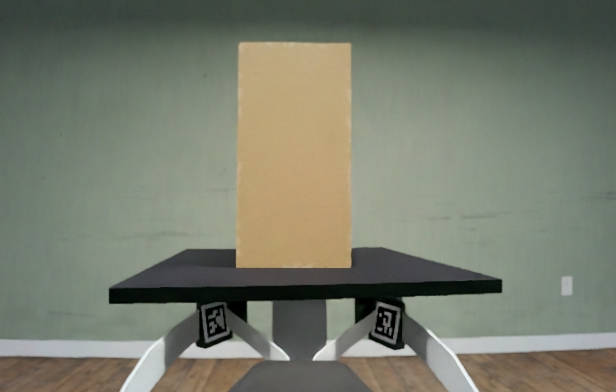

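execute_actions:
  actions:
    - {"r2":{"joints":{"lift_m":0.637,"gripper_m":0.04},"pace":"slow"}}
  cameras: []

Scene clock: 56.97 s.
r1.base_odometry: x=-0.172 y=+1.707 heading=+2.789 (m, m, rad; r1's odometry frame)
r1.turned_by_wheels: +0.000 (rad since the last result)
r1.turned_by_imu: +0.000 (rad since the last result)
r1.base_tilt: forward=-0.2 right=-0.2 (deg)
r1.lidar_m: 0.77 0.93 1.56 1.57 2.25 1.74 1.69 1.82 2.13 2.06 2.18 3.10
r1.base_status: not commanded
r1.joint_positions: lift_m=+0.283 arm_m=+0.339 wrist_yaw_rad=+0.000 wrist_pitch_rad=+0.007 wrist_roll_rad=+0.001 gripper_m=+0.045
r1.joint_status: not commanded
r1.motor_effort: lift_m=+13(13) arm_m=+6(6) wrist_yaw_rad=+1(0) wrist_pitch_rad=-7(7) wrist_roll_rad=+2(0) gripper_m=-4(4) wheel_0=+1(1) wheel_1=-1(1) wheel_2=+0(0) (%)
r1.hand_pose: x=+0.7983 y=-0.0874 z=+0.4596 quat_wxyz=(+1.000, +0.001, +0.003, +0.000) (m; r1's base frame)
r1.wrist_depth_mm: - - - - - - - / - - - - - - - / - - - - - - - / - - - 274 - - - / - - - 267 - - - / 1576 1537 196 268 193 1661 1618 / 1060 991 1060 110 1078 1008 1118
r2.base_odometry: x=-2.624 y=+1.384 heading=+2.990 (m, m, rad; r2's odometry frame)
r2.turned_by_wheels: +0.000 (rad since the last result)
r2.turned_by_imu: +0.000 (rad since the last result)
r2.base_tilt: forward=+0.0 right=+0.0 (deg)
r2.lidar_m: 0.60 2.77 2.12 2.02 2.15 2.92 0.88 0.94 2.76 2.65 0.79 0.62
r2.base_status: not commanded
r2.joint_positions: lift_m=+0.636 arm_m=+0.189 wrist_yaw_rad=+0.004 wrist_pitch_rad=+0.007 wrist_roll_rad=+0.000 gripper_m=+0.040
r2.joint_status: all done
r2.motor_effort: lift_m=+26(25) arm_m=+8(8) wrist_yaw_rad=-11(11) wrist_pitch_rad=-20(22) wrist_roll_rad=+1(0) gripper_m=-8(5) wheel_0=+0(0) wheel_1=-2(2) wheel_2=+0(0) (%)
r2.hand_pose: x=+0.6483 y=-0.0864 z=+0.8126 quat_wxyz=(+1.000, +0.000, +0.004, +0.002) (m; r2's base frame)
r2.wrist_depth_mm: - - - - - - - / - - - 200 - - - / - - - 198 - - - / - - - 196 - - - / - - 237 195 - - - / - - 167 168 169 - - / - 1921 1921 161 1863 - -
pictures: none
No camera images: the call's "cameras" was empty. Leave "cameras" out to get every camera's image.

Contact made. Grip and pull.

execute_actions:
  actions:
    - {"r1":{"joints":{"gripper_m":-0.02}},"r2":{"joints":{"lift_m":0.64},"pace":"slow"}}
  cameras: []

execute_actions:
  actions:
    - {"r1":{"joints":{"arm_m":0.32},"pace":"slow"}}
  cameras: ["r1_wrist_camera"]

execute_actions:
  actions:
    - {"r2":{"joints":{"lift_m":0.65},"pace":"slow"}}
  cameras: []

Scene clock: 58.57 s.
r1.base_odometry: x=-0.172 y=+1.707 heading=+2.789 (m, m, rad; r1's odometry frame)
r1.turned_by_wheels: +0.000 (rad since the last result)
r1.turned_by_imu: +0.000 (rad since the last result)
r1.base_tilt: forward=-0.2 right=-0.2 (deg)
r1.lidar_m: 0.77 0.91 1.55 1.58 2.26 1.74 1.69 1.83 2.14 2.06 2.21 3.10
r1.base_status: not commanded
r1.joint_positions: lift_m=+0.283 arm_m=+0.340 wrist_yaw_rad=+0.003 wrist_pitch_rad=+0.007 wrist_roll_rad=+0.001 gripper_m=-0.019
r1.joint_status: all done
r1.motor_effort: lift_m=+13(13) arm_m=+2(6) wrist_yaw_rad=-7(7) wrist_pitch_rad=-8(8) wrist_roll_rad=+1(1) gripper_m=-27(24) wheel_0=+0(1) wheel_1=-1(1) wheel_2=+2(2) (%)
r1.hand_pose: x=+0.7992 y=-0.0867 z=+0.4595 quat_wxyz=(+1.000, +0.001, +0.004, +0.001) (m; r1's base frame)
r1.wrist_depth_mm: - - - - - - - / - - - - - - - / - - - - - - - / - - - - - - - / - - - 266 - - - / 1499 1576 185 211 182 1618 1661 / 1042 946 1098 110 1098 976 1118
r2.base_odometry: x=-2.624 y=+1.384 heading=+2.990 (m, m, rad; r2's odometry frame)
r2.turned_by_wheels: +0.000 (rad since the last result)
r2.turned_by_imu: +0.000 (rad since the last result)
r2.base_tilt: forward=+0.1 right=+0.0 (deg)
r2.lidar_m: 0.58 2.78 2.14 2.03 2.18 2.95 0.90 0.92 2.75 2.62 0.82 0.62
r2.base_status: not commanded
r2.joint_positions: lift_m=+0.639 arm_m=+0.189 wrist_yaw_rad=+0.004 wrist_pitch_rad=+0.011 wrist_roll_rad=+0.000 gripper_m=+0.040
r2.joint_status: all done
r2.on_its_own: wrist_pitch_rad is at rest, and its effort (-32) is outside its rest range (-23 to +23)
r2.motor_effort: lift_m=+27(28) arm_m=+8(8) wrist_yaw_rad=-11(11) wrist_pitch_rad=-32(32) wrist_roll_rad=+1(1) gripper_m=-8(7) wheel_0=+0(1) wheel_1=-2(2) wheel_2=+0(0) (%)
r2.hand_pose: x=+0.6483 y=-0.0864 z=+0.8145 quat_wxyz=(+1.000, +0.000, +0.005, +0.002) (m; r2's base frame)
r2.wrist_depth_mm: - - - - - - - / - - - 198 - - - / - - - 198 - - - / - - - 196 - - - / - - 239 196 - - - / - - 170 172 172 - - / - 1921 1921 160 1808 - -
pictures: none
No camera images: the call's "cameras" was empty. Leave "cameras" out to get every camera's image.

Scene clock: 59.73 s.
r1.base_odometry: x=-0.172 y=+1.707 heading=+2.789 (m, m, rad; r1's odometry frame)
r1.turned_by_wheels: +0.000 (rad since the last result)
r1.turned_by_imu: +0.000 (rad since the last result)
r1.base_tilt: forward=-0.2 right=-0.2 (deg)
r1.lidar_m: 0.75 0.91 1.56 1.57 2.28 1.73 1.69 1.80 2.09 2.06 2.19 3.09
r1.base_status: not commanded
r1.joint_positions: lift_m=+0.283 arm_m=+0.321 wrist_yaw_rad=+0.000 wrist_pitch_rad=+0.007 wrist_roll_rad=+0.001 gripper_m=-0.020
r1.joint_status: all done
r1.motor_effort: lift_m=+13(13) arm_m=-6(11) wrist_yaw_rad=+0(18) wrist_pitch_rad=-8(9) wrist_roll_rad=+1(0) gripper_m=-14(25) wheel_0=+0(2) wheel_1=+0(1) wheel_2=+0(4) (%)
r1.hand_pose: x=+0.7805 y=-0.0873 z=+0.4595 quat_wxyz=(+1.000, +0.001, +0.004, +0.000) (m; r1's base frame)
r1.wrist_depth_mm: - - - - - - - / - - - - - - - / - - - - - - - / - - - - - - - / - - - 285 - - - / 1499 1499 184 202 184 1618 1618 / 1060 1008 1060 110 1078 1025 1118
r2.base_odometry: x=-2.624 y=+1.384 heading=+2.990 (m, m, rad; r2's odometry frame)
r2.turned_by_wheels: +0.000 (rad since the last result)
r2.turned_by_imu: +0.000 (rad since the last result)
r2.base_tilt: forward=+0.0 right=+0.0 (deg)
r2.lidar_m: 0.59 2.77 2.15 2.03 2.16 2.92 0.89 0.93 2.75 2.64 0.81 0.66
r2.base_status: not commanded
r2.joint_positions: lift_m=+0.639 arm_m=+0.189 wrist_yaw_rad=+0.004 wrist_pitch_rad=+0.016 wrist_roll_rad=+0.000 gripper_m=+0.040
r2.joint_status: not commanded
r2.on_its_own: wrist_pitch_rad is at rest, and its effort (-47) is outside its rest range (-23 to +23)
r2.motor_effort: lift_m=+27(27) arm_m=+8(8) wrist_yaw_rad=-12(11) wrist_pitch_rad=-47(48) wrist_roll_rad=+1(0) gripper_m=-8(8) wheel_0=+1(0) wheel_1=-2(2) wheel_2=+0(0) (%)
r2.hand_pose: x=+0.6482 y=-0.0864 z=+0.8129 quat_wxyz=(+1.000, +0.000, +0.008, +0.002) (m; r2's base frame)
r2.wrist_depth_mm: - - - - - - - / - - - 198 - - - / - - - 197 - - - / - - - 196 - - - / - - 245 195 - - - / - - 155 177 178 - - / - 1863 1863 160 1756 - -
pictures: r1_wrist_camera
Images, in order (width x height): r1_wrist_camera 616x392.

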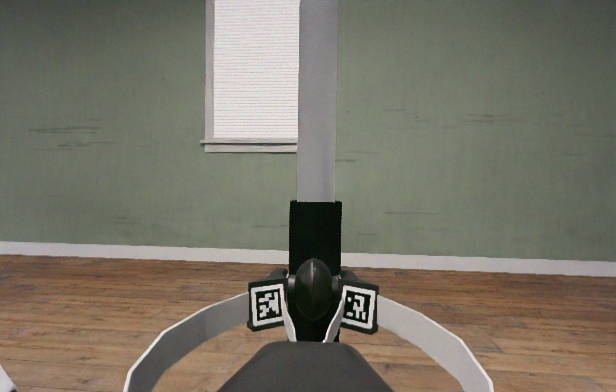

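Scene clock: 60.47 s.
r1.base_odometry: x=-0.172 y=+1.707 heading=+2.789 (m, m, rad; r1's odometry frame)
r1.turned_by_wheels: +0.000 (rad since the last result)
r1.turned_by_imu: +0.000 (rad since the last result)
r1.base_tilt: forward=-0.1 right=-0.3 (deg)
r1.lidar_m: 0.76 0.92 1.56 1.55 2.28 1.73 1.69 1.82 2.11 2.07 2.17 3.08
r1.base_status: not commanded
r1.joint_positions: lift_m=+0.283 arm_m=+0.321 wrist_yaw_rad=+0.000 wrist_pitch_rad=+0.007 wrist_roll_rad=+0.001 gripper_m=-0.020
r1.joint_status: not commanded
r1.motor_effort: lift_m=+13(13) arm_m=-6(6) wrist_yaw_rad=+0(0) wrist_pitch_rad=-8(8) wrist_roll_rad=+0(2) gripper_m=-14(14) wheel_0=+0(0) wheel_1=+0(0) wheel_2=+0(0) (%)
r1.hand_pose: x=+0.7805 y=-0.0873 z=+0.4595 quat_wxyz=(+1.000, +0.001, +0.004, +0.000) (m; r1's base frame)
r1.wrist_depth_mm: - - - - - - - / - - - - - - - / - - - - - - - / - - - - - - - / - - - 285 - - - / 1499 1576 184 202 184 1618 1618 / 1060 1008 1060 110 1098 1042 1098
r2.base_odometry: x=-2.624 y=+1.384 heading=+2.990 (m, m, rad; r2's odometry frame)
r2.turned_by_wheels: +0.000 (rad since the last result)
r2.turned_by_imu: +0.000 (rad since the last result)
r2.base_tilt: forward=+0.0 right=+0.0 (deg)
r2.lidar_m: 0.60 2.76 2.12 2.01 2.17 2.93 0.89 0.94 2.77 2.65 0.82 0.64
r2.base_status: not commanded
r2.joint_positions: lift_m=+0.649 arm_m=+0.189 wrist_yaw_rad=+0.004 wrist_pitch_rad=+0.025 wrist_roll_rad=+0.000 gripper_m=+0.040
r2.joint_status: all done
r2.on_its_own: wrist_pitch_rad is at rest, and its effort (-71) is outside its rest range (-23 to +23)
r2.motor_effort: lift_m=+30(31) arm_m=+8(8) wrist_yaw_rad=-11(11) wrist_pitch_rad=-71(78) wrist_roll_rad=+1(0) gripper_m=-6(8) wheel_0=+1(1) wheel_1=-2(2) wheel_2=+0(0) (%)
r2.hand_pose: x=+0.6482 y=-0.0864 z=+0.8202 quat_wxyz=(+1.000, +0.000, +0.012, +0.002) (m; r2's base frame)
r2.wrist_depth_mm: - - - - - - - / - - - 196 - - - / - - - 196 - - - / - - - 196 - - - / - - 247 195 - - - / - - 162 163 180 - - / - 1808 1808 189 1756 1921 -
pictures: none
No camera images: the call's "cameras" was empty. Leave "cameras" out to get every camera's image.

execute_actions:
  actions:
    - {"r1":{"joints":{"gripper_m":0.045}},"r2":{"joints":{"lift_m":0.644},"pace":"slow"}}
  cameras: []

execute_actions:
  actions:
    - {"r1":{"joints":{"arm_m":0.348}}}
  cameras: []

execute_actions:
  actions:
    - {"r1":{"joints":{"gripper_m":-0.02}}}
  cameras: []

execute_actions:
  actions:
    - {"r1":{"joints":{"arm_m":0.341},"pace":"slow"}}
  cameras: ["r1_wrist_camera"]

execute_actions:
  actions:
    - {"r2":{"joints":{"lift_m":0.65},"pace":"slow"}}
  cameras: []

Scene clock: 62.40 s.
r1.base_odometry: x=-0.172 y=+1.707 heading=+2.789 (m, m, rad; r1's odometry frame)
r1.turned_by_wheels: +0.000 (rad since the last result)
r1.turned_by_imu: +0.000 (rad since the last result)
r1.base_tilt: forward=-0.3 right=-0.2 (deg)
r1.lidar_m: 0.78 0.90 1.56 1.58 2.28 1.72 1.69 1.82 2.12 2.03 2.18 3.06
r1.base_status: not commanded
r1.joint_positions: lift_m=+0.283 arm_m=+0.321 wrist_yaw_rad=+0.000 wrist_pitch_rad=+0.007 wrist_roll_rad=+0.001 gripper_m=+0.045
r1.joint_status: all done
r1.motor_effort: lift_m=+13(13) arm_m=-7(6) wrist_yaw_rad=+0(0) wrist_pitch_rad=-8(8) wrist_roll_rad=+0(1) gripper_m=-6(14) wheel_0=+0(0) wheel_1=+0(0) wheel_2=+0(0) (%)
r1.hand_pose: x=+0.7805 y=-0.0873 z=+0.4595 quat_wxyz=(+1.000, +0.001, +0.004, +0.000) (m; r1's base frame)
r1.wrist_depth_mm: - - - - - - - / - - - - - - - / - - - - - - - / - - - - - - - / - - - 286 - - - / 1537 1537 195 287 193 1618 1661 / 1060 991 1078 110 1078 1025 1118
r2.base_odometry: x=-2.624 y=+1.384 heading=+2.990 (m, m, rad; r2's odometry frame)
r2.turned_by_wheels: +0.000 (rad since the last result)
r2.turned_by_imu: +0.000 (rad since the last result)
r2.base_tilt: forward=+0.0 right=+0.0 (deg)
r2.lidar_m: 0.60 2.77 2.14 2.04 2.15 2.93 0.91 0.94 2.75 2.64 0.80 0.61
r2.base_status: not commanded
r2.joint_positions: lift_m=+0.644 arm_m=+0.189 wrist_yaw_rad=+0.004 wrist_pitch_rad=+0.018 wrist_roll_rad=+0.000 gripper_m=+0.040
r2.joint_status: all done
r2.on_its_own: wrist_pitch_rad is at rest, and its effort (-53) is outside its rest range (-23 to +23)
r2.motor_effort: lift_m=+19(30) arm_m=+8(8) wrist_yaw_rad=-12(11) wrist_pitch_rad=-53(71) wrist_roll_rad=+1(1) gripper_m=-8(7) wheel_0=+1(1) wheel_1=-2(2) wheel_2=+0(0) (%)
r2.hand_pose: x=+0.6482 y=-0.0864 z=+0.8170 quat_wxyz=(+1.000, +0.000, +0.009, +0.002) (m; r2's base frame)
r2.wrist_depth_mm: - - - - - - - / - - - 197 - - - / - - - 196 - - - / - - - 196 - - - / - - 244 195 - - - / - - 156 178 178 - - / - 1863 1863 159 1756 - -
pictures: none
No camera images: the call's "cameras" was empty. Leave "cameras" out to get every camera's image.

Scene clock: 63.20 s.
r1.base_odometry: x=-0.172 y=+1.707 heading=+2.789 (m, m, rad; r1's odometry frame)
r1.turned_by_wheels: +0.000 (rad since the last result)
r1.turned_by_imu: +0.000 (rad since the last result)
r1.base_tilt: forward=-0.3 right=-0.2 (deg)
r1.lidar_m: 0.77 0.92 1.57 1.58 2.27 1.74 1.68 1.82 2.12 2.07 2.19 3.09
r1.base_status: not commanded
r1.joint_positions: lift_m=+0.283 arm_m=+0.347 wrist_yaw_rad=+0.000 wrist_pitch_rad=+0.007 wrist_roll_rad=+0.001 gripper_m=+0.045
r1.joint_status: all done
r1.motor_effort: lift_m=+13(13) arm_m=+6(6) wrist_yaw_rad=+1(0) wrist_pitch_rad=-8(8) wrist_roll_rad=+0(0) gripper_m=-6(3) wheel_0=+0(0) wheel_1=+0(0) wheel_2=+0(0) (%)
r1.hand_pose: x=+0.8063 y=-0.0874 z=+0.4595 quat_wxyz=(+1.000, +0.001, +0.004, +0.000) (m; r1's base frame)
r1.wrist_depth_mm: - - - - - - - / - - - - - - - / - - - 266 - - - / - - - 267 - - - / - - - 259 - - - / 1499 1499 196 260 192 1576 1661 / 1060 991 1060 110 1098 1042 1098
r2.base_odometry: x=-2.624 y=+1.384 heading=+2.990 (m, m, rad; r2's odometry frame)
r2.turned_by_wheels: +0.000 (rad since the last result)
r2.turned_by_imu: +0.000 (rad since the last result)
r2.base_tilt: forward=+0.1 right=+0.1 (deg)
r2.lidar_m: 0.58 2.77 2.11 2.03 2.15 2.88 0.89 0.90 2.74 2.63 0.80 0.68
r2.base_status: not commanded
r2.joint_positions: lift_m=+0.644 arm_m=+0.189 wrist_yaw_rad=+0.004 wrist_pitch_rad=+0.018 wrist_roll_rad=+0.000 gripper_m=+0.040
r2.joint_status: not commanded
r2.on_its_own: wrist_pitch_rad is at rest, and its effort (-52) is outside its rest range (-23 to +23)
r2.motor_effort: lift_m=+19(19) arm_m=+9(8) wrist_yaw_rad=-11(11) wrist_pitch_rad=-52(52) wrist_roll_rad=+1(1) gripper_m=-8(6) wheel_0=+1(1) wheel_1=-2(2) wheel_2=+0(0) (%)
r2.hand_pose: x=+0.6482 y=-0.0864 z=+0.8170 quat_wxyz=(+1.000, +0.000, +0.009, +0.002) (m; r2's base frame)
r2.wrist_depth_mm: - - - - - - - / - - - 197 - - - / - - - 196 - - - / - - - 196 - - - / - - 244 195 - - - / - - 156 179 178 - - / - 1863 1863 160 1756 - -
pictures: none
No camera images: the call's "cameras" was empty. Leave "cameras" out to get every camera's image.

Scene clock: 64.60 s.
r1.base_odometry: x=-0.172 y=+1.707 heading=+2.789 (m, m, rad; r1's odometry frame)
r1.turned_by_wheels: +0.000 (rad since the last result)
r1.turned_by_imu: +0.000 (rad since the last result)
r1.base_tilt: forward=-0.2 right=-0.2 (deg)
r1.lidar_m: 0.77 0.90 1.57 1.58 2.27 1.73 1.67 1.82 2.12 2.04 2.19 3.07
r1.base_status: not commanded
r1.joint_positions: lift_m=+0.283 arm_m=+0.348 wrist_yaw_rad=+0.003 wrist_pitch_rad=+0.007 wrist_roll_rad=+0.001 gripper_m=-0.019
r1.joint_status: all done
r1.motor_effort: lift_m=+13(13) arm_m=+1(6) wrist_yaw_rad=-9(9) wrist_pitch_rad=-8(8) wrist_roll_rad=+2(1) gripper_m=-26(23) wheel_0=-1(1) wheel_1=-1(1) wheel_2=+3(3) (%)
r1.hand_pose: x=+0.8074 y=-0.0865 z=+0.4595 quat_wxyz=(+1.000, +0.001, +0.004, +0.002) (m; r1's base frame)
r1.wrist_depth_mm: - - - - - - - / - - - - - - - / - - - - - - - / - - - 266 - - - / - - - 259 - - - / 1499 1537 182 211 182 1618 1618 / 1060 946 1060 110 1098 991 1118
r2.base_odometry: x=-2.624 y=+1.384 heading=+2.990 (m, m, rad; r2's odometry frame)
r2.turned_by_wheels: +0.000 (rad since the last result)
r2.turned_by_imu: +0.000 (rad since the last result)
r2.base_tilt: forward=+0.0 right=-0.1 (deg)
r2.lidar_m: 0.59 2.79 2.12 2.03 2.15 2.90 0.86 0.92 2.77 2.64 0.79 0.58
r2.base_status: not commanded
r2.joint_positions: lift_m=+0.644 arm_m=+0.189 wrist_yaw_rad=+0.004 wrist_pitch_rad=+0.018 wrist_roll_rad=+0.000 gripper_m=+0.040
r2.joint_status: not commanded
r2.on_its_own: wrist_pitch_rad is at rest, and its effort (-52) is outside its rest range (-23 to +23)
r2.motor_effort: lift_m=+19(19) arm_m=+8(8) wrist_yaw_rad=-11(11) wrist_pitch_rad=-52(52) wrist_roll_rad=+0(0) gripper_m=-7(9) wheel_0=+1(0) wheel_1=-2(2) wheel_2=+0(0) (%)
r2.hand_pose: x=+0.6482 y=-0.0864 z=+0.8170 quat_wxyz=(+1.000, +0.000, +0.009, +0.002) (m; r2's base frame)
r2.wrist_depth_mm: - - - - - - - / - - - 197 - - - / - - - 196 - - - / - - - 196 - - - / - - 243 195 - - - / - - 156 178 178 - - / - 1863 1863 159 1756 - -
pictures: none
No camera images: the call's "cameras" was empty. Leave "cameras" out to get every camera's image.

Scene clock: 65.40 s.
r1.base_odometry: x=-0.172 y=+1.707 heading=+2.789 (m, m, rad; r1's odometry frame)
r1.turned_by_wheels: +0.000 (rad since the last result)
r1.turned_by_imu: +0.000 (rad since the last result)
r1.base_tilt: forward=-0.2 right=-0.2 (deg)
r1.lidar_m: 0.76 0.91 1.58 1.59 2.27 1.74 1.68 1.79 2.11 2.08 2.19 3.09
r1.base_status: not commanded
r1.joint_positions: lift_m=+0.283 arm_m=+0.343 wrist_yaw_rad=+0.004 wrist_pitch_rad=+0.007 wrist_roll_rad=+0.001 gripper_m=-0.019
r1.joint_status: all done
r1.motor_effort: lift_m=+13(13) arm_m=-11(12) wrist_yaw_rad=-9(10) wrist_pitch_rad=-8(8) wrist_roll_rad=+1(1) gripper_m=-25(24) wheel_0=-1(1) wheel_1=-1(1) wheel_2=+3(3) (%)
r1.hand_pose: x=+0.8026 y=-0.0864 z=+0.4595 quat_wxyz=(+1.000, +0.001, +0.004, +0.002) (m; r1's base frame)
r1.wrist_depth_mm: - - - - - - - / - - - - - - - / - - - - - - - / - - - - - - - / - - - 263 - - - / 1537 1537 182 210 183 1661 1661 / 1042 960 1060 110 1098 976 1138
r2.base_odometry: x=-2.624 y=+1.384 heading=+2.990 (m, m, rad; r2's odometry frame)
r2.turned_by_wheels: +0.000 (rad since the last result)
r2.turned_by_imu: +0.000 (rad since the last result)
r2.base_tilt: forward=+0.0 right=+0.1 (deg)
r2.lidar_m: 0.57 2.77 2.13 2.04 2.18 2.91 0.88 0.92 2.78 2.64 0.79 0.63
r2.base_status: not commanded
r2.joint_positions: lift_m=+0.644 arm_m=+0.189 wrist_yaw_rad=+0.004 wrist_pitch_rad=+0.018 wrist_roll_rad=+0.000 gripper_m=+0.040
r2.joint_status: not commanded
r2.on_its_own: wrist_pitch_rad is at rest, and its effort (-52) is outside its rest range (-23 to +23)
r2.motor_effort: lift_m=+19(19) arm_m=+8(8) wrist_yaw_rad=-12(11) wrist_pitch_rad=-52(53) wrist_roll_rad=+0(0) gripper_m=-8(9) wheel_0=+1(1) wheel_1=-2(2) wheel_2=+0(0) (%)
r2.hand_pose: x=+0.6482 y=-0.0864 z=+0.8170 quat_wxyz=(+1.000, +0.000, +0.009, +0.002) (m; r2's base frame)
r2.wrist_depth_mm: - - - - - - - / - - - 197 - - - / - - - 196 - - - / - - - 196 - - - / - - 244 195 - - - / - - 156 179 178 - - / - 1863 1808 159 1756 - -
pictures: r1_wrist_camera
Images, in order (width x height): r1_wrist_camera 616x392.

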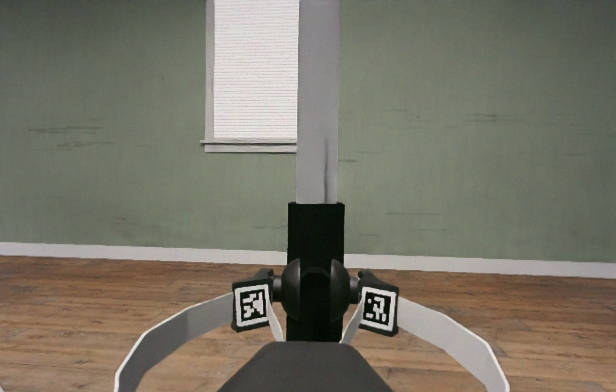

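Scene clock: 66.03 s.
r1.base_odometry: x=-0.172 y=+1.707 heading=+2.789 (m, m, rad; r1's odometry frame)
r1.turned_by_wheels: +0.000 (rad since the last result)
r1.turned_by_imu: +0.000 (rad since the last result)
r1.base_tilt: forward=-0.1 right=-0.2 (deg)
r1.lidar_m: 0.76 0.92 1.58 1.57 2.25 1.74 1.69 1.81 2.13 2.07 2.17 3.09
r1.base_status: not commanded
r1.joint_positions: lift_m=+0.283 arm_m=+0.343 wrist_yaw_rad=+0.004 wrist_pitch_rad=+0.007 wrist_roll_rad=+0.001 gripper_m=-0.019
r1.joint_status: not commanded
r1.motor_effort: lift_m=+13(13) arm_m=-11(11) wrist_yaw_rad=-9(10) wrist_pitch_rad=-8(8) wrist_roll_rad=+0(0) gripper_m=-23(24) wheel_0=-1(1) wheel_1=-1(2) wheel_2=+4(3) (%)
r1.hand_pose: x=+0.8026 y=-0.0864 z=+0.4595 quat_wxyz=(+1.000, +0.001, +0.004, +0.002) (m; r1's base frame)
r1.wrist_depth_mm: - - - - - - - / - - - - - - - / - - - - - - - / - - - - - - - / - - - 263 - - - / 1537 1576 183 211 183 1618 1661 / 1060 960 1078 110 1098 976 1098
r2.base_odometry: x=-2.624 y=+1.384 heading=+2.990 (m, m, rad; r2's odometry frame)
r2.turned_by_wheels: +0.000 (rad since the last result)
r2.turned_by_imu: +0.000 (rad since the last result)
r2.base_tilt: forward=+0.1 right=+0.1 (deg)
r2.lidar_m: 0.60 2.78 2.16 2.03 2.16 2.95 0.90 0.91 2.73 2.64 0.80 0.62
r2.base_status: not commanded
r2.joint_positions: lift_m=+0.649 arm_m=+0.189 wrist_yaw_rad=+0.004 wrist_pitch_rad=+0.017 wrist_roll_rad=+0.000 gripper_m=+0.040
r2.joint_status: all done
r2.on_its_own: wrist_pitch_rad is at rest, and its effort (-51) is outside its rest range (-23 to +23)
r2.motor_effort: lift_m=+28(29) arm_m=+8(8) wrist_yaw_rad=-11(11) wrist_pitch_rad=-51(53) wrist_roll_rad=+0(0) gripper_m=-7(7) wheel_0=+1(1) wheel_1=-1(2) wheel_2=+0(0) (%)
r2.hand_pose: x=+0.6483 y=-0.0864 z=+0.8225 quat_wxyz=(+1.000, +0.000, +0.009, +0.002) (m; r2's base frame)
r2.wrist_depth_mm: - - - - - - - / - - - 197 - - - / - - - 196 - - - / - - - 196 - - - / - - 244 195 - - - / - - 156 178 178 - - / - 1863 1921 159 1808 - -
pictures: none
No camera images: the call's "cameras" was empty. Leave "cameras" out to get every camera's image.


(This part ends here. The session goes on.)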